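# Hang the clothes rail on two wall hooks and release it

## Task

Place the clothes rail so it sits in both wall hooks, open the gripper so the robot no longer holds it, and move the gripper away. The rail must stay hooked on its own; if the robot is still holding it or supporting it at the end, the goal is not met.

## Robot and tools

ROBOT. One xArm6 arm (six revolute joints) with a two-finger parallel gripper and a wrist camera. There is only one arm, so every command is a single row, never a list per arm. Joint order everywhere (rows and result lists): waist (joint1), shoulder (joint2), elbow (joint3), forearm roll (joint4), wrist pitch (joint5), wrist roll (joint6). Stated joint ranges in radians: waist -6.283..6.283, shoulder -2.059..2.094, elbow -3.927..0.192, forearm roll -6.283..6.283, wrist pitch -1.693..3.142, wrist roll -6.283..6.283. Real ends may differ by up to 0.010 rad.

FRAME. Results report the gripper in the scene frame: origin on the table top below the arm base, +z up, +x forward, +y to the left when facing +x. Distances in metres, orientation as a wxyz quaternion. The base may be slightly tilted, and the printed hand position grows less accurate at long reach. end_effector_position is the pinch point between the closed finger pads, about 2 cm short of the fingertips; fingers point along the gripper's +z and close along its y axis. Closing pushes the tips about 10 mm further along +z.

ROW FORMAT. A row is 7 plain numbers, each in [-1, 1]: six joint displacements, then the gripper opening. Joint numbers are offsets, scaled so 1.0 equals 2.036 rad (e.g. 0.1 is about 0.204 rad). The opening is absolute, not an offset: +1 fully open, -1 closed.

execute_actions(actions): a list of actions; each action is a table of up to 15 rows, one row per 1/30 s control step; a short table repeats its last row to fill 15 steps. Within one action, every row's joint offsets are measured from the joint angles at the start of that action (not from the previous row); for the first action they come from the last reported Joint positions. If any action is malformed, or the first one would push a joint more than 0.010 rad beyond its range, the whole call is rejected and nothing moves. Joints asked past their true end stop there and the result says "joint sent to its limit". An empty list just returns state and images.

move(target, speed, blocking): target is one row as above; its joint offsets are taken from the Joint positions of the latest result that showed them, not from wherever the arm is when the move begins. The finger value is applied immediately. All joints interpolate together (so the hand follows a curve), lasting 0.5 to 10 s; speed is the peak rad/s of the joint with the longest way, 0.01 to 2, default 0.5. Paths ignore obstacles, and faster or deeper contact hits harder. blocking=false returns after 0.5 s while the arm keeps going; then only wait or stop are accepted until a result shows the move has ended. The result adds a move: line with how it ended (done, off_target, moving, held, fault), limits=held or limits=none, and the joint furthest from its goal.

wait(seconds): 0 to 10 s, holding the last command; returns early if a running move finishes. stop(): brakes a running move; needs some room, more when fast. zoom_image(camera, region): region [x0, y0, x1, y1] in pixels, at most 504x504, on cam_head_left, cam_head_right, cam_high, cam_low or cam_wrist (all 672x504). read_manual(section): only the URDF licence texts. finished_scene(scene): ends the current scene (give its number) and reports success; irreversible. Answering without a tool call also ends things.

RESULTS. Each result gives pose and velocities, Joint positions (rad, then finger-pad gap in m; 0.084 when fully open), Joint velocities, Joint targets (what the joints are currently driven toward, which can change on their own), joint torques (offset and noisy, nonzero in free air), grip_measured (opening on the command scale) and images. "joint command not followed" means the clearance check altered targets. Calibration for each camera is supplied; a result lists any camera whose numbers changed.

MOTION LIMITS. Joint targets move at most 3.14 rad/s, stay within 0.623 rad of the measured angle per step, and are scaled back if they would carry the pinch point more than 70 mm from where it is. Large offsets therefore take several actions; if an action ends before arrival, command the remainder next.

GRIPPING. To hold the rail keep commanding an opening well under grip_measured; lower means a harder squeeze, up to about 24 N per pad. Slamming the fingers shut can over-press. Echoing grip_measured still squeezes lightly, less for wide parts. Expect occasional tugs on the held rail.

AVOID. Contact torque reaching a load limit (waist 44, shoulder 44, elbow 26.4, forearm roll 26.4, wrist pitch 17.6, wrist roll 17.6 N m, held weight included) triggers a torque fault: the arm backs off, freezes 10 s and drops the rest of the call. Long holding heats motors: a MOTOR HOT warning from 65 °C, an enforced brake stop at 80 °C. Do not drop, slam or shove things hard, and never let anything fall off the table. Finish by opening the gripper with the rail resting in both hooks, then withdraw the hand before ending the scene.

Each tool is called after "Call:" by a JSON object that holds its "method" and its "body".

## Session

Call:
{"method": "execute_actions", "body": {"actions": []}}

Scene clock: 0.00 s.
end_effector_position=(+0.1303, +0.3471, +0.3267) grip_measured=+1.00 end_effector_quat_wxyz=(-0.277, +0.162, +0.928, -0.187) end_effector_velocity=(+0.001, -0.000, -0.000) end_effector_angular_velocity=(-0.003, -0.000, -0.003)
Joint names: [waist, shoulder, elbow, forearm roll, wrist pitch, wrist roll]
Joint positions: [ 1.022 -0.312 -1.216  0.375  1.939 -1.919  0.084]
Joint velocities: [-0.002  0.001  0.    -0.     0.     0.002 -0.   ]
Joint torques (N m, as the arm reports them, + toward a larger angle): no reading
Motor temperatures (°C, as the motors report them): [32 30 30 27 34 36]
Joint targets: [1.022 -0.312 -1.216 0.375 1.939 -1.919]

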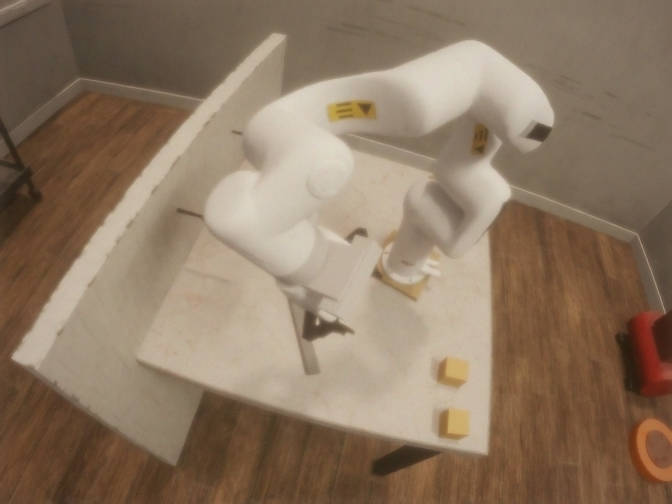

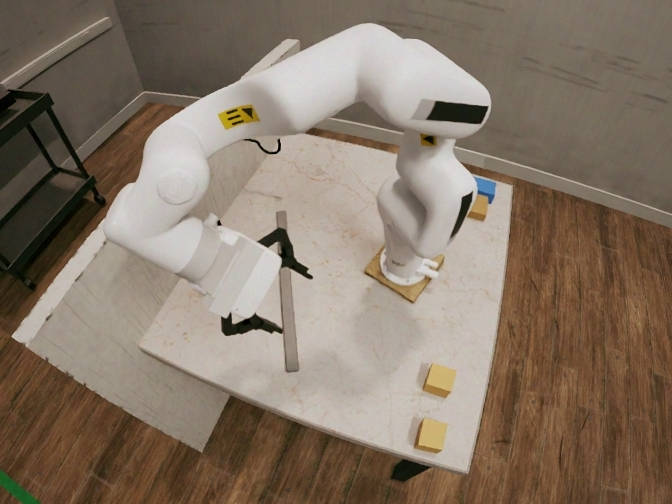

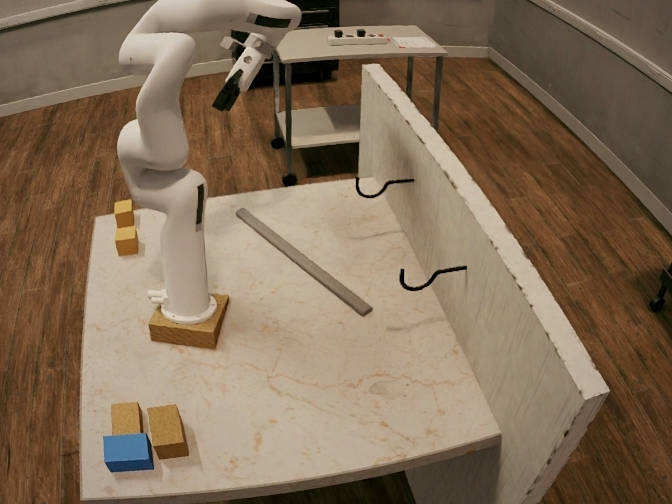

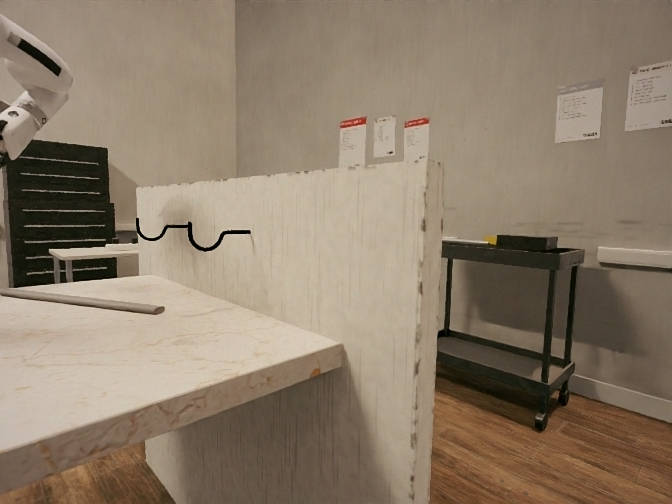

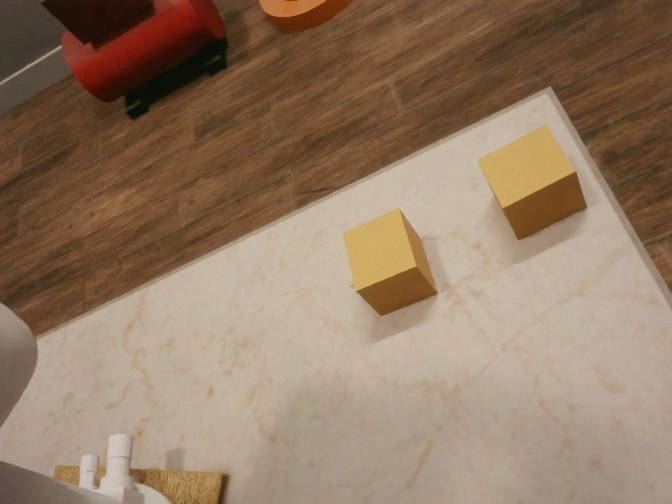

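Call:
{"method": "zoom_image", "body": {"camera": "cam_high", "region": [220, 150, 500, 340]}}

Call:
{"method": "zoom_image", "body": {"camera": "cam_low", "region": [0, 190, 280, 340]}}

Call:
{"method": "zoom_image", "body": {"camera": "cam_head_right", "region": [200, 120, 400, 400]}}

Region (220, 150, 500, 340) of cam_high's 672x504 image, scaled by 1.800, with more detail than that image has; it fills the top 342 rows of this view, and the rest is white.

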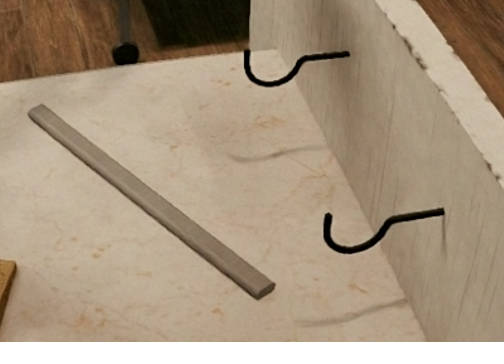

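Region (0, 190, 280, 340) of cam_low's 672x504 image, scaled by 1.800, with more detail than that image has; it fills the top 270 rows of this view, and the rest is white.

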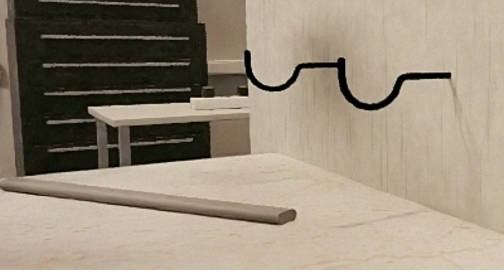

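Region (200, 120, 400, 400) of cam_head_right's 672x504 image, scaled by 1.800, with more detail than that image has; it fills the left 360 columns of this view, and the rest is white.

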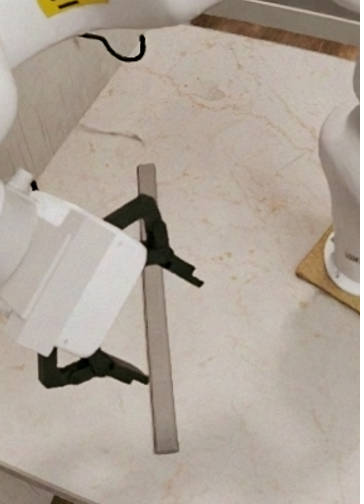

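Call:
{"method": "move", "body": {"target": [-0.313,-0.321,0.438,-0.083,-0.373,0.010,1.0], "speed": 0.6}}

Scene clock: 122.00 s.
end_effector_position=(+0.2487, +0.1402, +0.1997) grip_measured=+1.00 end_effector_quat_wxyz=(-0.001, +0.513, +0.858, -0.000) end_effector_velocity=(-0.001, -0.001, -0.001) end_effector_angular_velocity=(-0.001, +0.002, -0.006)
Joint names: [waist, shoulder, elbow, forearm roll, wrist pitch, wrist roll]
Joint positions: [ 0.385 -0.965 -0.325  0.206  1.18  -1.899  0.084]
Joint velocities: [-0.002 -0.002  0.005 -0.001 -0.001  0.003  0.   ]
Joint torques (N m, as the arm reports them, + toward a larger angle): [ -0.74  -3.56 -15.21   0.23  -2.25   0.46]
Motor temperatures (°C, as the motors report them): [32 31 34 27 34 36]
Joint targets: [0.385 -0.965 -0.324 0.206 1.180 -1.899]
move: done; limits=none; farthest joint: the waist, 0.001 radians from its target (0.637 radians at the start)
camera_calibration (this result's frames):
cam_wrist: T_world_to_cam=[[0.880901, 0.473159, 0.0116289, -0.253924], [0.473198, -0.880956, -0.000744129, 0.0809622], [0.00989247, 0.00615828, -0.999932, 0.327255], [0, 0, 0, 1]] pos_world=[0.182133, 0.189455, 0.330246]

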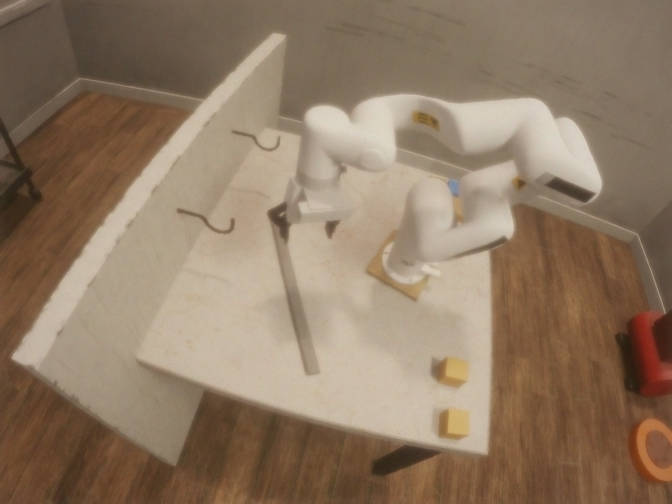

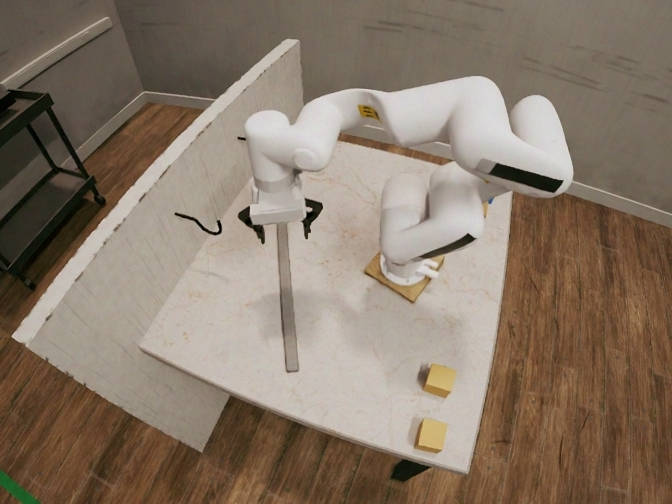

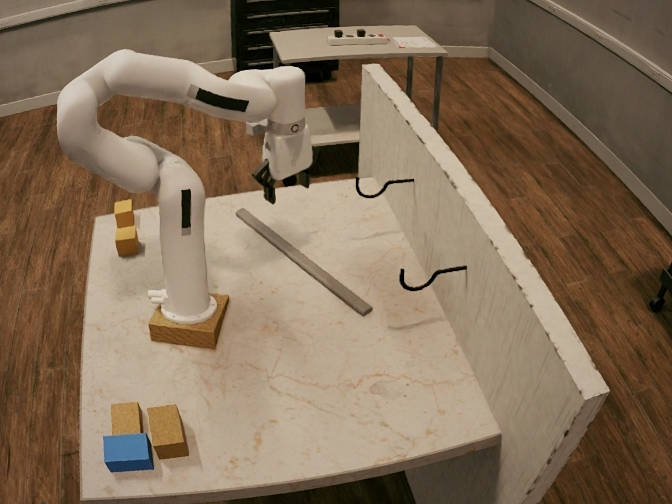

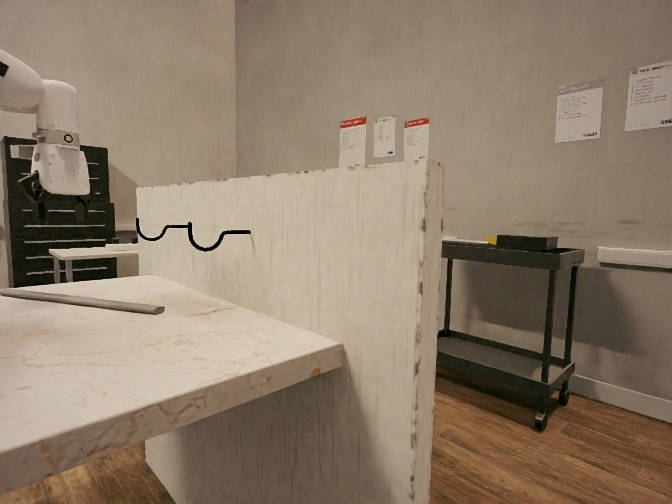

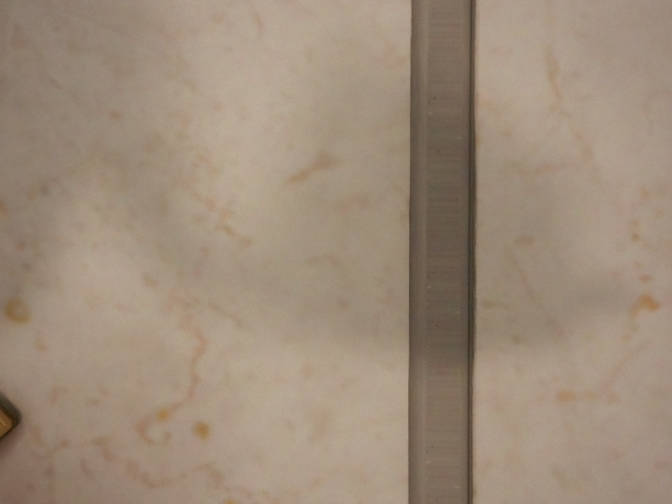

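Call:
{"method": "move", "body": {"target": [0.1035,0.2793,0.0647,0.1153,-0.3516,-0.0530,0.5], "speed": 0.6}}

Scene clock: 178.13 s.
end_effector_position=(+0.2704, +0.1580, +0.0468) grip_measured=+0.49 end_effector_quat_wxyz=(-0.011, +0.512, +0.859, +0.012) end_effector_velocity=(-0.002, -0.001, -0.001) end_effector_angular_velocity=(-0.002, +0.004, -0.001)
Joint names: [waist, shoulder, elbow, forearm roll, wrist pitch, wrist roll]
Joint positions: [ 0.596 -0.397 -0.193  0.441  0.464 -2.007  0.065]
Joint velocities: [-0.     0.003  0.003  0.    -0.001 -0.001 -0.   ]
Joint torques (N m, as the arm reports them, + toward a larger angle): [ -2.51  -9.67 -10.14   0.28  -2.3   -0.08]
Motor temperatures (°C, as the motors report them): [32 30 34 27 34 36]
Joint targets: [0.596 -0.396 -0.193 0.441 0.464 -2.007]
move: done; limits=none; farthest joint: the waist, 0.000 radians from its target (0.211 radians at the start)
camera_calibration (this result's frames):
cam_wrist: T_world_to_cam=[[0.880137, 0.474162, 0.0230229, -0.280164], [0.474686, -0.879621, -0.0306541, 0.0870757], [0.00571641, 0.0379085, -0.999265, 0.170103], [0, 0, 0, 1]] pos_world=[0.204276, 0.202988, 0.179098]

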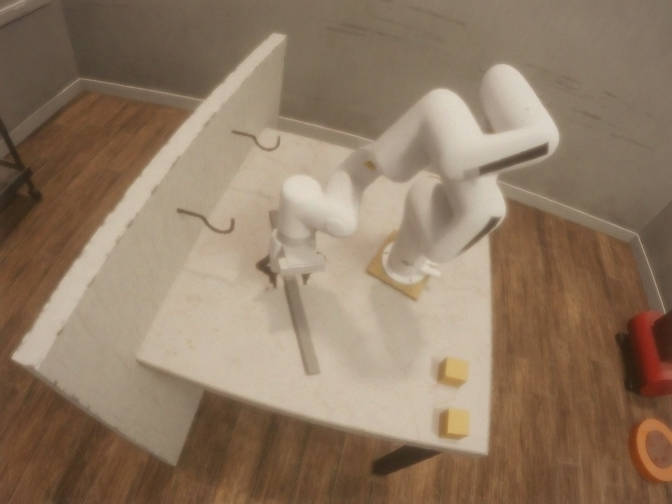

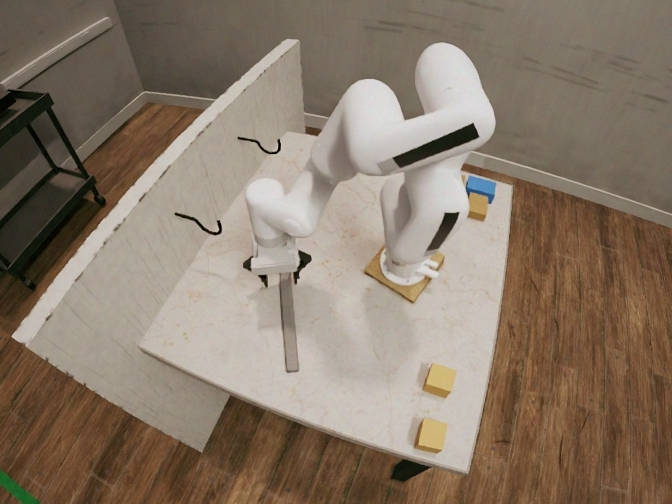

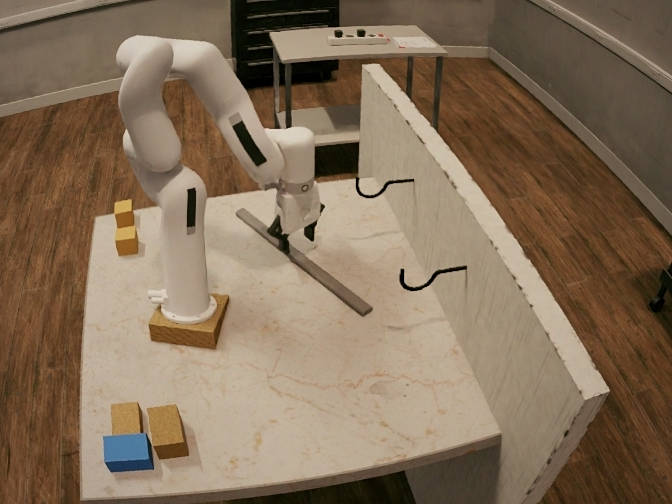

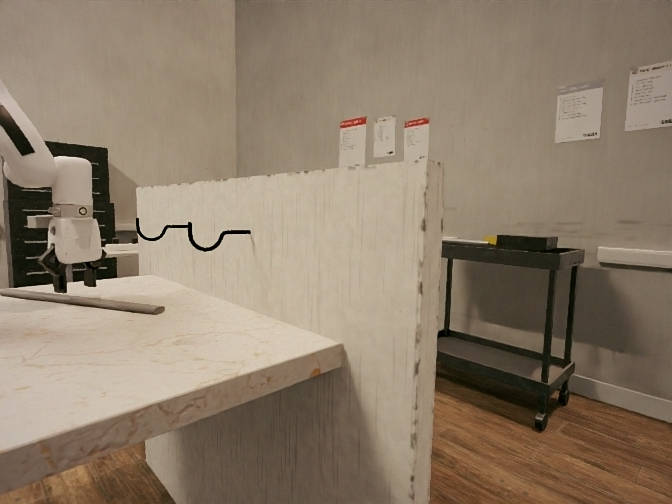

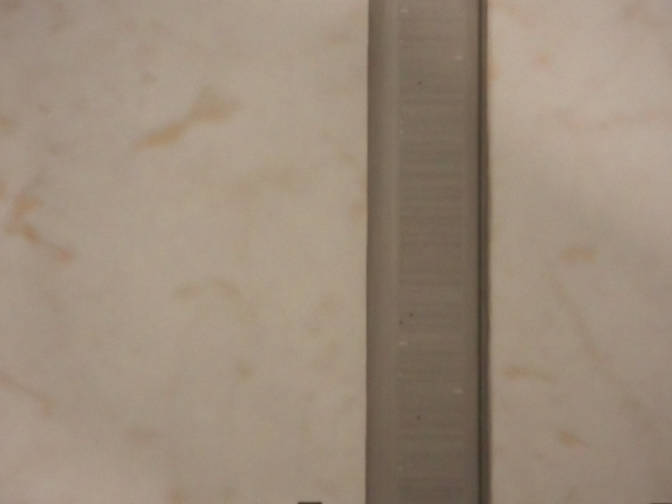

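Call:
{"method": "move", "body": {"target": [0.0182,0.0496,0.0113,0.0201,-0.0619,-0.0093,0.5], "speed": 0.25}}

Call:
{"method": "zoom_image", "body": {"camera": "cam_low", "region": [0, 230, 200, 330]}}

Scene clock: 191.77 s.
end_effector_position=(+0.2651, +0.1481, +0.0222) grip_measured=+0.49 end_effector_quat_wxyz=(+0.001, +0.514, +0.858, +0.001) end_effector_velocity=(-0.001, -0.000, -0.000) end_effector_angular_velocity=(-0.001, +0.001, +0.001)
Joint names: [waist, shoulder, elbow, forearm roll, wrist pitch, wrist roll]
Joint positions: [ 0.633 -0.296 -0.171  0.482  0.338 -2.025  0.065]
Joint velocities: [ 0.001  0.     0.001 -0.    -0.    -0.     0.   ]
Joint torques (N m, as the arm reports them, + toward a larger angle): [ -2.18 -10.53  -8.58   0.26  -2.33   0.26]
Motor temperatures (°C, as the motors report them): [32 30 33 27 34 36]
Joint targets: [0.633 -0.296 -0.170 0.482 0.338 -2.025]
move: done; limits=none; farthest joint: the elbow, 0.001 radians from its target (0.023 radians at the start)
camera_calibration (this result's frames):
cam_wrist: T_world_to_cam=[[0.881976, 0.471031, 0.0157504, -0.270114], [0.471075, -0.882092, 0.00102369, 0.080772], [0.0143755, 0.00651677, -0.999875, 0.148325], [0, 0, 0, 1]] pos_world=[0.198052, 0.197514, 0.152478]

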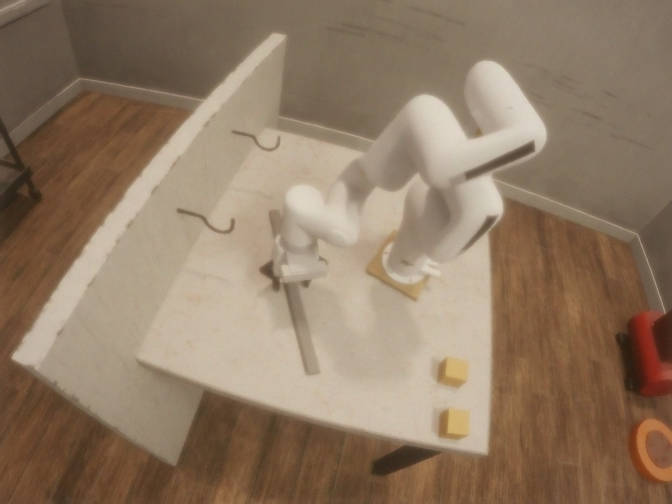

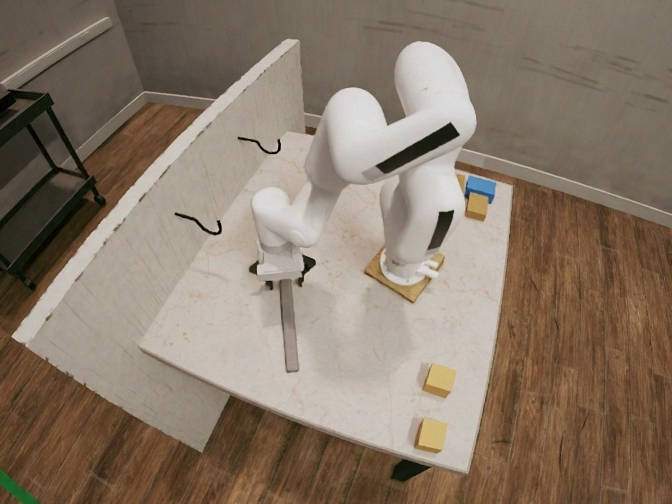

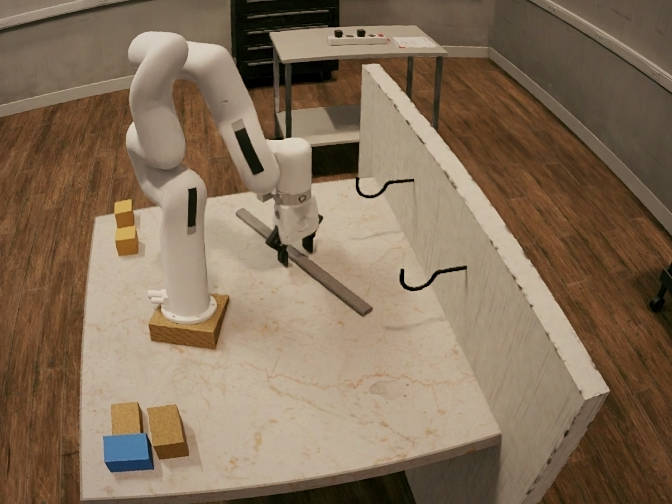

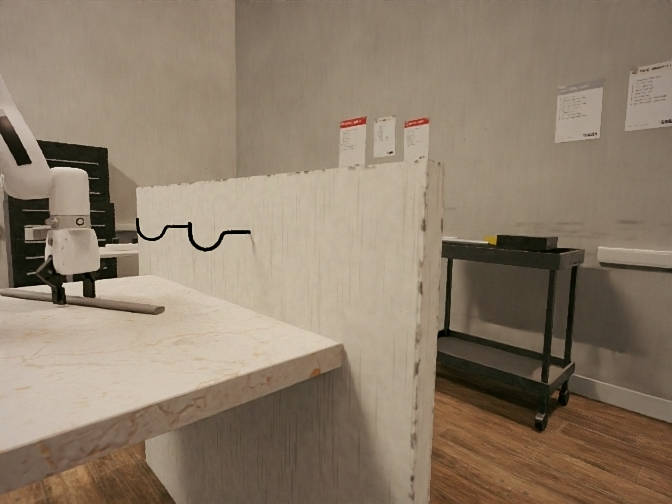

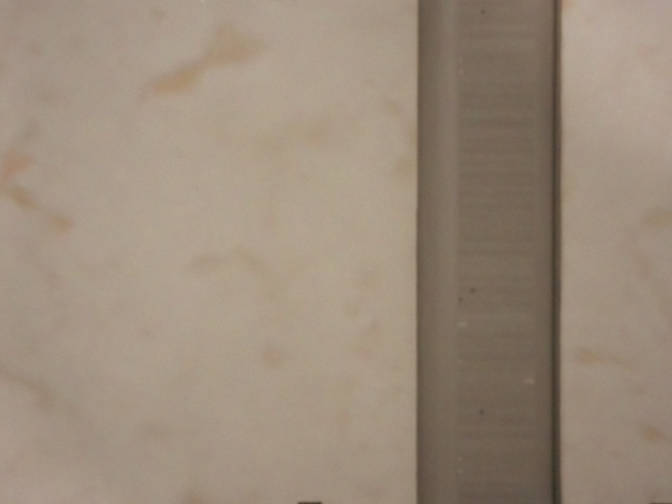

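Region (0, 230, 200, 330) of cam_low's 672x504 image, scaled by 2.520, with more detail than that image has.

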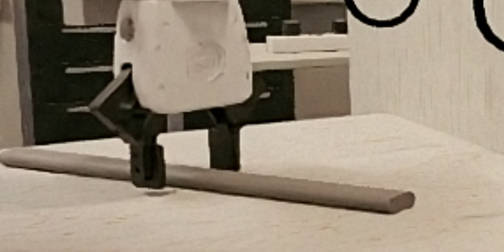

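Call:
{"method": "execute_actions", "body": {"actions": [[[0,0,0,0,0,0,0.2],[0,0,0,0,0,0,0.1],[0,0,0,0,0,0,0.0],[0,0,0,0,0,0,-0.1],[0,0,0,0,0,0,-0.2],[0,0,0,0,0,0,-0.25],[0,0,0,0,0,0,-0.3],[0,0,0,0,0,0,-0.4],[0,0,0,0,0,0,-0.5],[0,0,0,0,0,0,-0.6],[0,0,0,0,0,0,-0.7],[0,0,0,0,0,0,-0.8]],[[0,0,0,0,0,0,-0.8]]]}}

Call:
{"method": "zoom_image", "body": {"camera": "cam_low", "region": [0, 230, 200, 330]}}

Scene clock: 203.77 s.
end_effector_position=(+0.2653, +0.1482, +0.0223) grip_measured=-0.34 end_effector_quat_wxyz=(+0.001, +0.514, +0.858, +0.001) end_effector_velocity=(+0.000, -0.000, +0.000) end_effector_angular_velocity=(+0.000, -0.000, -0.004)
Joint names: [waist, shoulder, elbow, forearm roll, wrist pitch, wrist roll]
Joint positions: [ 0.633 -0.296 -0.171  0.482  0.338 -2.025  0.029]
Joint velocities: [-0.001 -0.    -0.     0.001 -0.     0.003  0.   ]
Joint torques (N m, as the arm reports them, + toward a larger angle): [ -2.25 -10.68  -8.41   0.58  -2.22   0.18]
Motor temperatures (°C, as the motors report them): [32 30 33 27 34 36]
Joint targets: [0.633 -0.296 -0.171 0.482 0.338 -2.025]
camera_calibration (this result's frames):
cam_wrist: T_world_to_cam=[[0.881964, 0.471042, 0.0161077, -0.270269], [0.471088, -0.882086, 0.0010678, 0.0807619], [0.0147113, 0.00664636, -0.99987, 0.148288], [0, 0, 0, 1]] pos_world=[0.19814, 0.197562, 0.152536]

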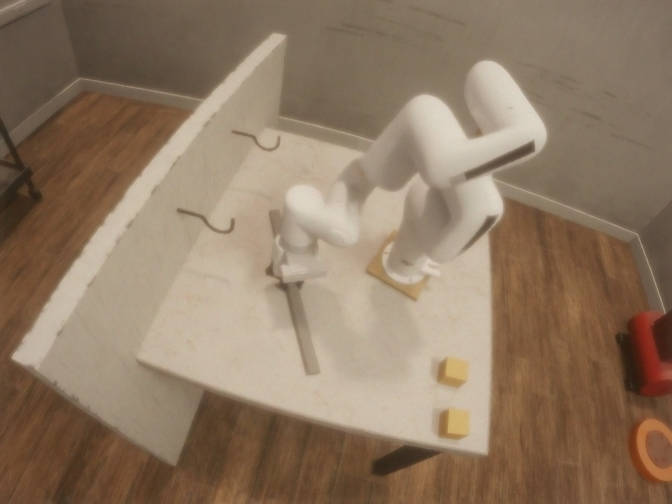

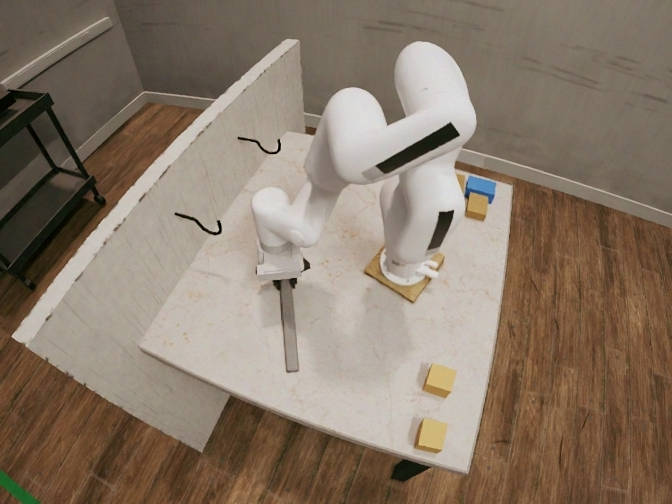

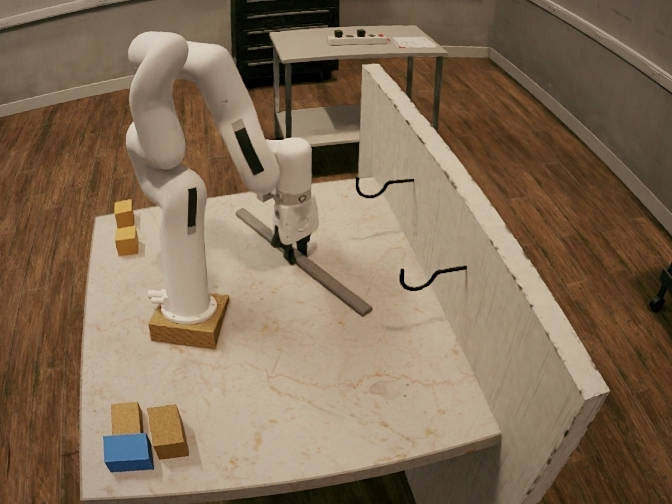

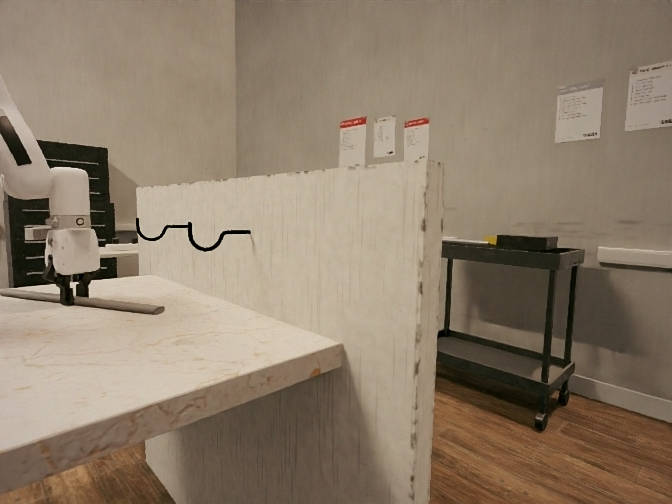

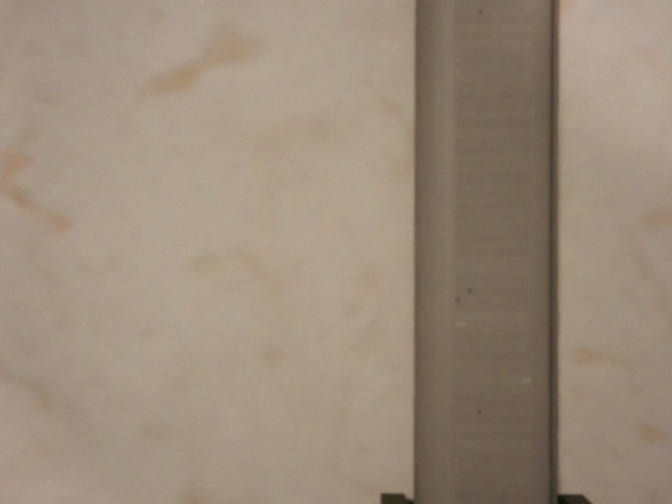

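Region (0, 230, 200, 330) of cam_low's 672x504 image, scaled by 2.520, with more detail than that image has.

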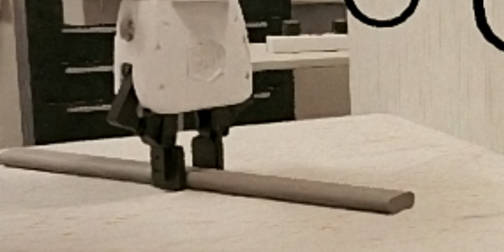

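Call:
{"method": "move", "body": {"target": [-0.0182,-0.0496,-0.0113,-0.0201,0.0619,0.0093,-0.8], "speed": 0.25}}

Scene clock: 244.93 s.
end_effector_position=(+0.2705, +0.1581, +0.0468) grip_measured=-0.34 end_effector_quat_wxyz=(-0.011, +0.512, +0.859, +0.012) end_effector_velocity=(+0.001, +0.001, +0.001) end_effector_angular_velocity=(+0.002, -0.004, +0.003)
Joint names: [waist, shoulder, elbow, forearm roll, wrist pitch, wrist roll]
Joint positions: [ 0.596 -0.397 -0.194  0.441  0.464 -2.007  0.029]
Joint velocities: [-0.    -0.002 -0.002 -0.     0.    -0.002 -0.   ]
Joint torques (N m, as the arm reports them, + toward a larger angle): [ -2.57 -11.1  -10.57   0.44  -2.62  -0.04]
Motor temperatures (°C, as the motors report them): [32 30 32 27 34 36]
Joint targets: [0.596 -0.397 -0.194 0.441 0.464 -2.006]
move: done; limits=none; farthest joint: the waist, 0.000 radians from its target (0.037 radians at the start)
camera_calibration (this result's frames):
cam_wrist: T_world_to_cam=[[0.880131, 0.474161, 0.0232681, -0.280268], [0.474694, -0.879618, -0.0306124, 0.0870649], [0.00595188, 0.0379881, -0.99926, 0.170079], [0, 0, 0, 1]] pos_world=[0.204331, 0.203015, 0.179139]

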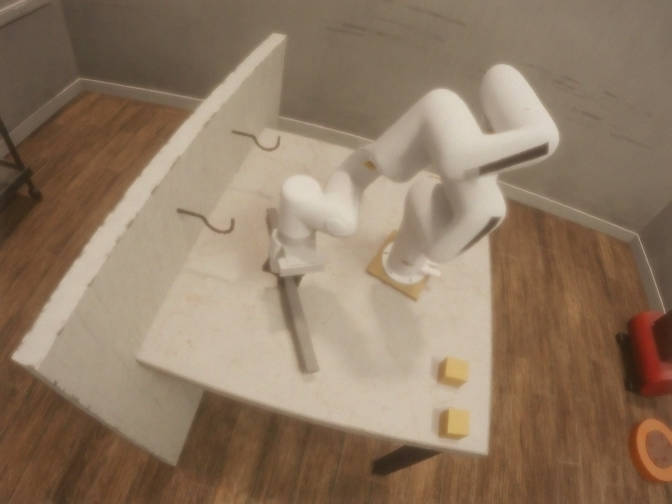

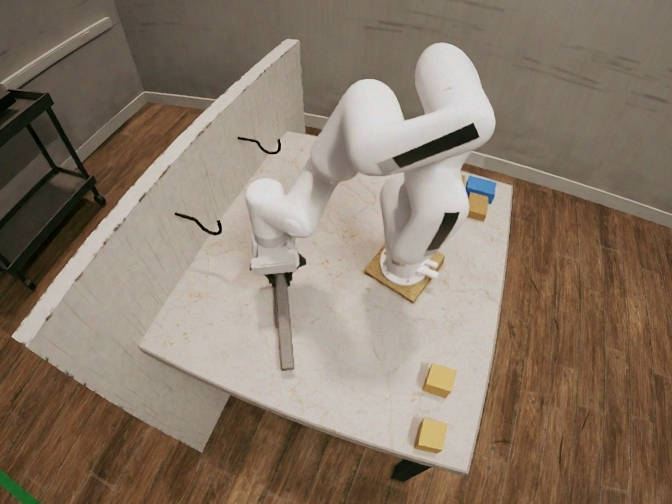

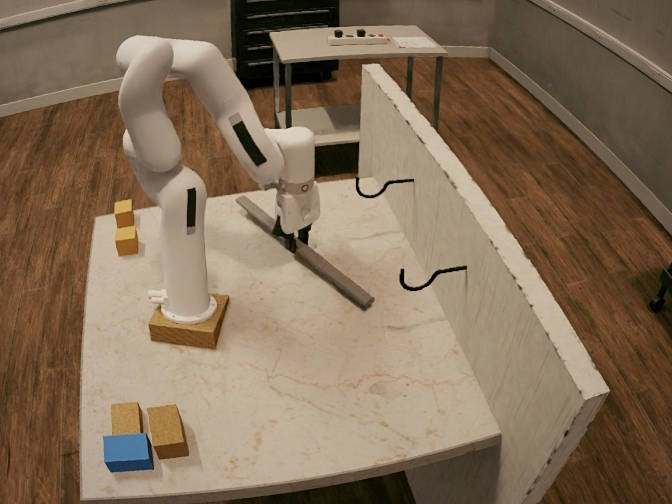

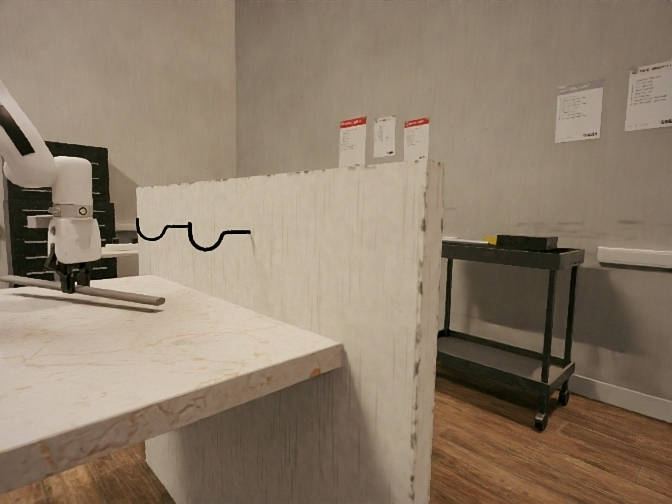

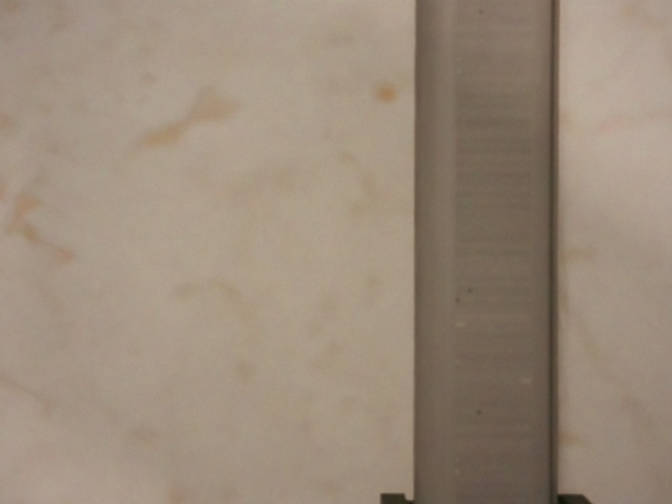

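Call:
{"method": "move", "body": {"target": [-0.3315,-0.1439,-0.1719,-0.0997,0.3718,0.0619,-0.8], "speed": 0.5}}

Scene clock: 255.83 s.
end_effector_position=(+0.3096, +0.0299, +0.2397) grip_measured=-0.34 end_effector_quat_wxyz=(+0.000, +0.707, +0.707, +0.000) end_effector_velocity=(+0.001, -0.000, +0.002) end_effector_angular_velocity=(-0.002, -0.005, -0.001)
Joint names: [waist, shoulder, elbow, forearm roll, wrist pitch, wrist roll]
Joint positions: [-0.078 -0.689 -0.543  0.238  1.221 -1.881  0.029]
Joint velocities: [-0.002 -0.001 -0.005 -0.     0.     0.001  0.   ]
Joint torques (N m, as the arm reports them, + toward a larger angle): [ -3.63  -7.54 -16.56   0.57  -2.77   0.15]
Motor temperatures (°C, as the motors report them): [32 30 33 27 34 36]
Joint targets: [-0.079 -0.690 -0.544 0.238 1.221 -1.881]
move: done; limits=none; farthest joint: the elbow, 0.001 radians from its target (0.350 radians at the start)
camera_calibration (this result's frames):
cam_wrist: T_world_to_cam=[[0.999908, -0.00103598, 0.0135567, -0.278901], [-0.00103551, -0.999999, -0.0000413179, 0.105266], [0.0135567, 0.000027276, -0.999908, 0.366357], [0, 0, 0, 1]] pos_world=[0.274018, 0.104967, 0.370109]

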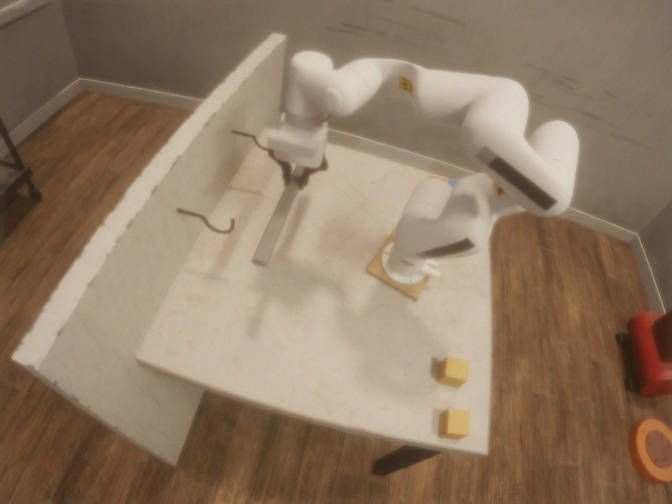

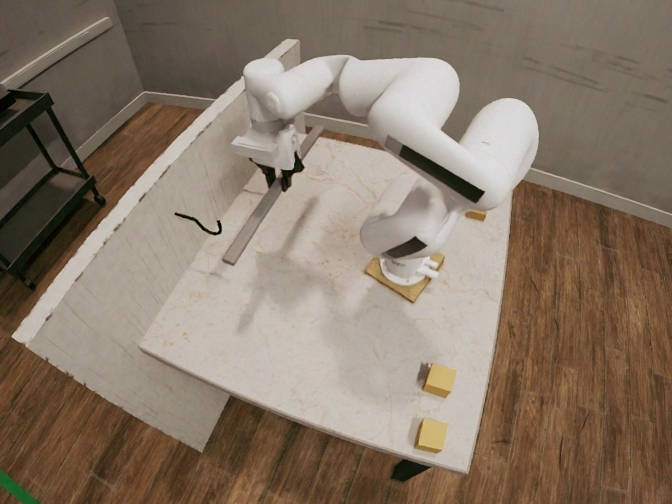

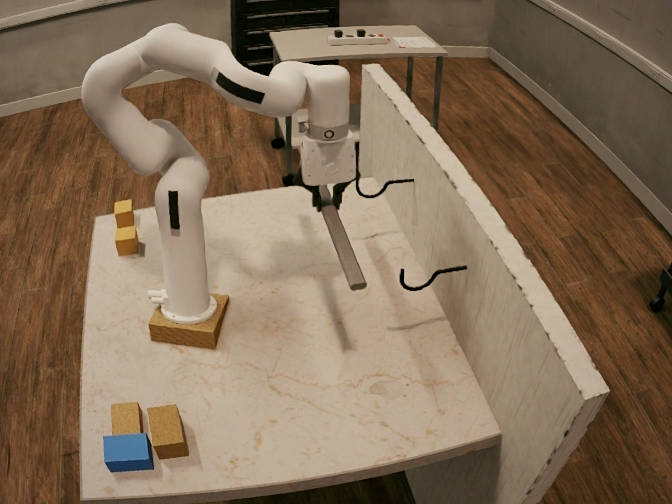

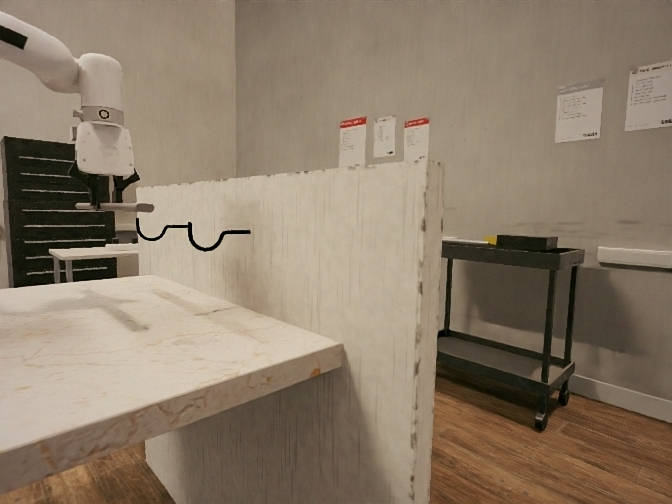

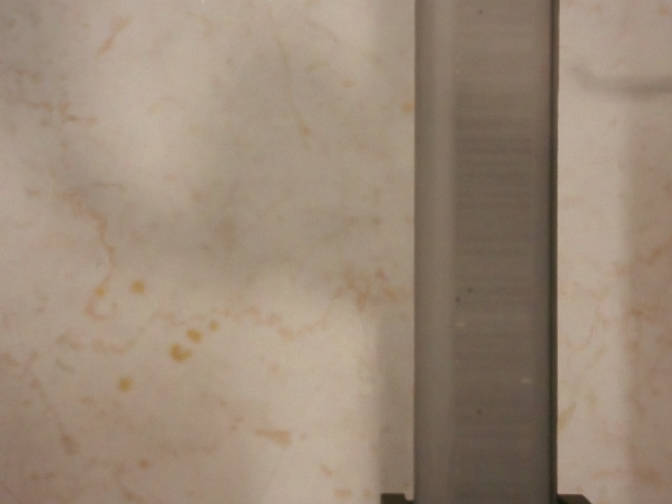

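Call:
{"method": "move", "body": {"target": [0.0241,0.2362,-0.1965,0.0039,-0.0452,0.0133,-0.8], "speed": 0.4}}

Call:
{"method": "zoom_image", "body": {"camera": "cam_high", "region": [300, 100, 520, 320]}}

Call:
{"method": "zoom_image", "body": {"camera": "cam_low", "region": [80, 150, 300, 280]}}

Scene clock: 296.00 s.
end_effector_position=(+0.4398, +0.0197, +0.2415) grip_measured=-0.34 end_effector_quat_wxyz=(+0.001, +0.707, +0.707, +0.001) end_effector_velocity=(+0.000, -0.000, -0.001) end_effector_angular_velocity=(+0.001, +0.003, -0.001)
Joint names: [waist, shoulder, elbow, forearm roll, wrist pitch, wrist roll]
Joint positions: [-0.029 -0.209 -0.943  0.246  1.129 -1.853  0.029]
Joint velocities: [ 0.     0.004 -0.001  0.    -0.     0.001 -0.   ]
Joint torques (N m, as the arm reports them, + toward a larger angle): [ -5.63 -17.33 -16.07   0.4   -2.73   0.1 ]
Motor temperatures (°C, as the motors report them): [32 30 35 27 35 36]
Joint targets: [-0.029 -0.209 -0.943 0.246 1.129 -1.853]
move: done; limits=none; farthest joint: the shoulder, 0.001 radians from its target (0.482 radians at the start)
camera_calibration (this result's frames):
cam_wrist: T_world_to_cam=[[0.999863, -0.00113536, 0.0165159, -0.409821], [-0.00114573, -0.999999, 0.000618546, 0.0950272], [0.0165152, -0.000637384, -0.999863, 0.365086], [0, 0, 0, 1]] pos_world=[0.403844, 0.0947946, 0.371746]

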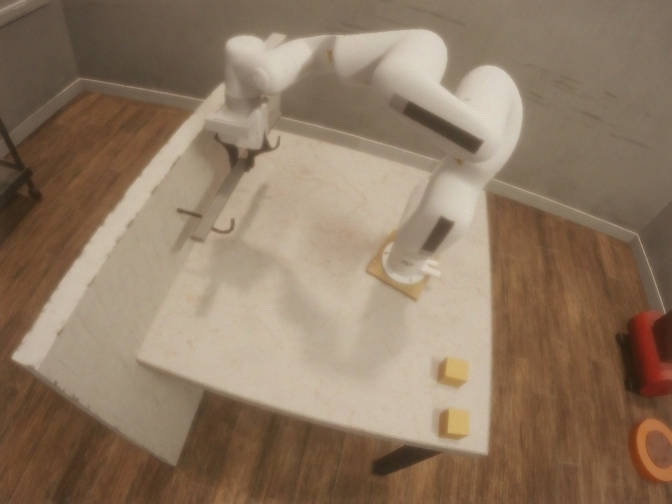

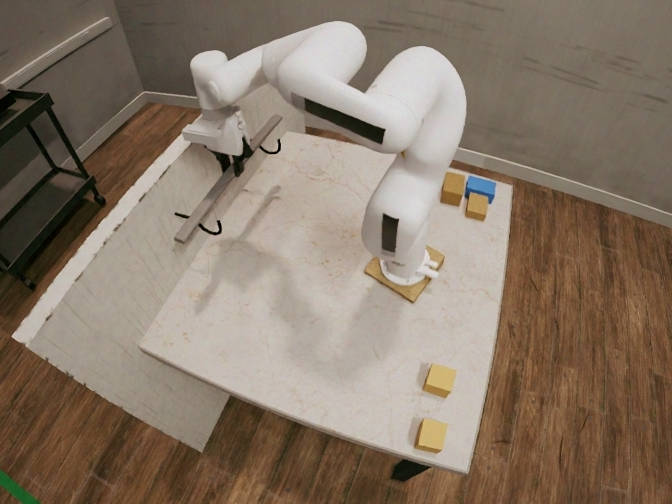

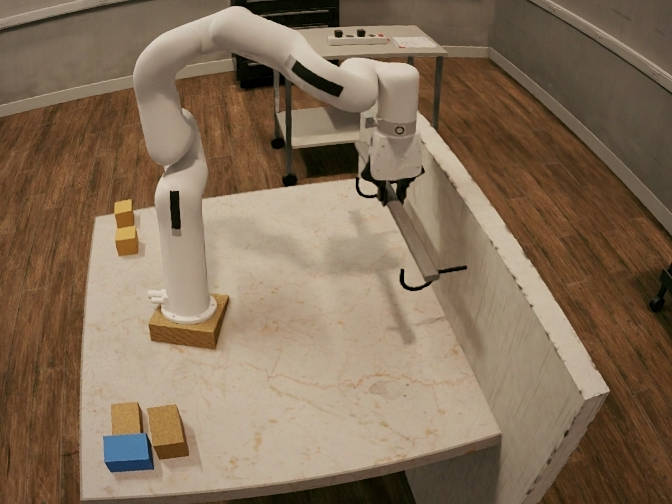

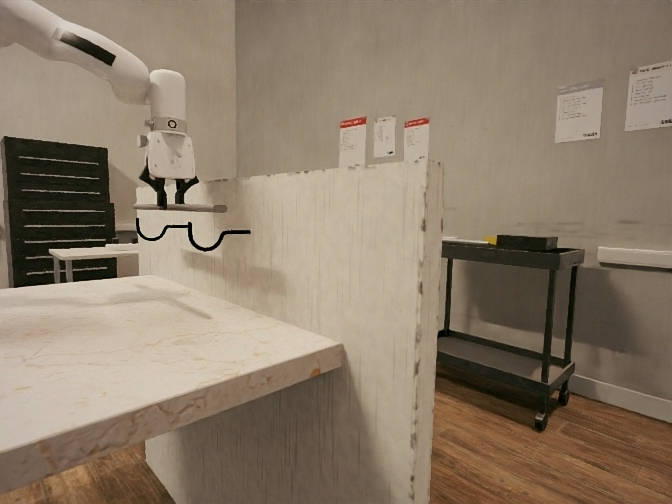

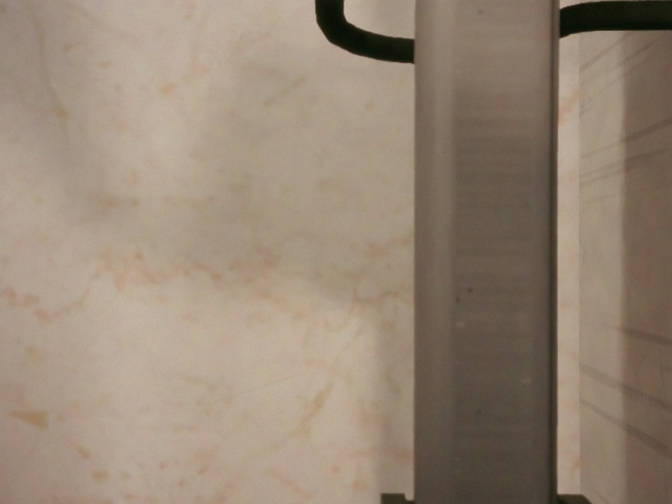

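Region (300, 100, 520, 320) of cam_high's 672x504 image, scaled by 2.291, with more detail than that image has.

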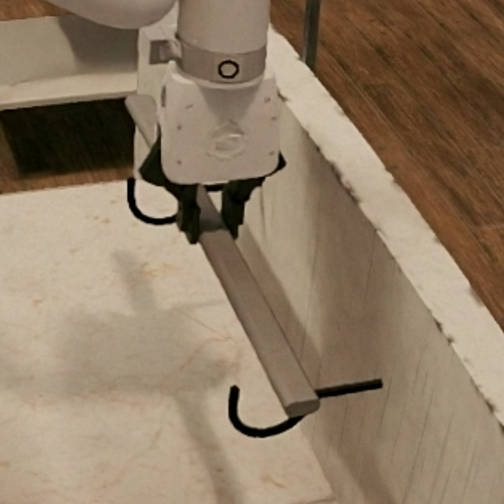

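Region (80, 150, 300, 280) of cam_low's 672x504 image, scaled by 2.291, with more detail than that image has; it fills the top 298 rows of this view, and the rest is white.

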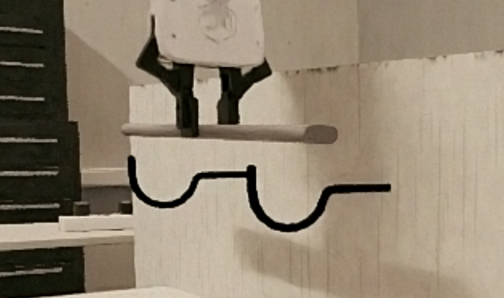

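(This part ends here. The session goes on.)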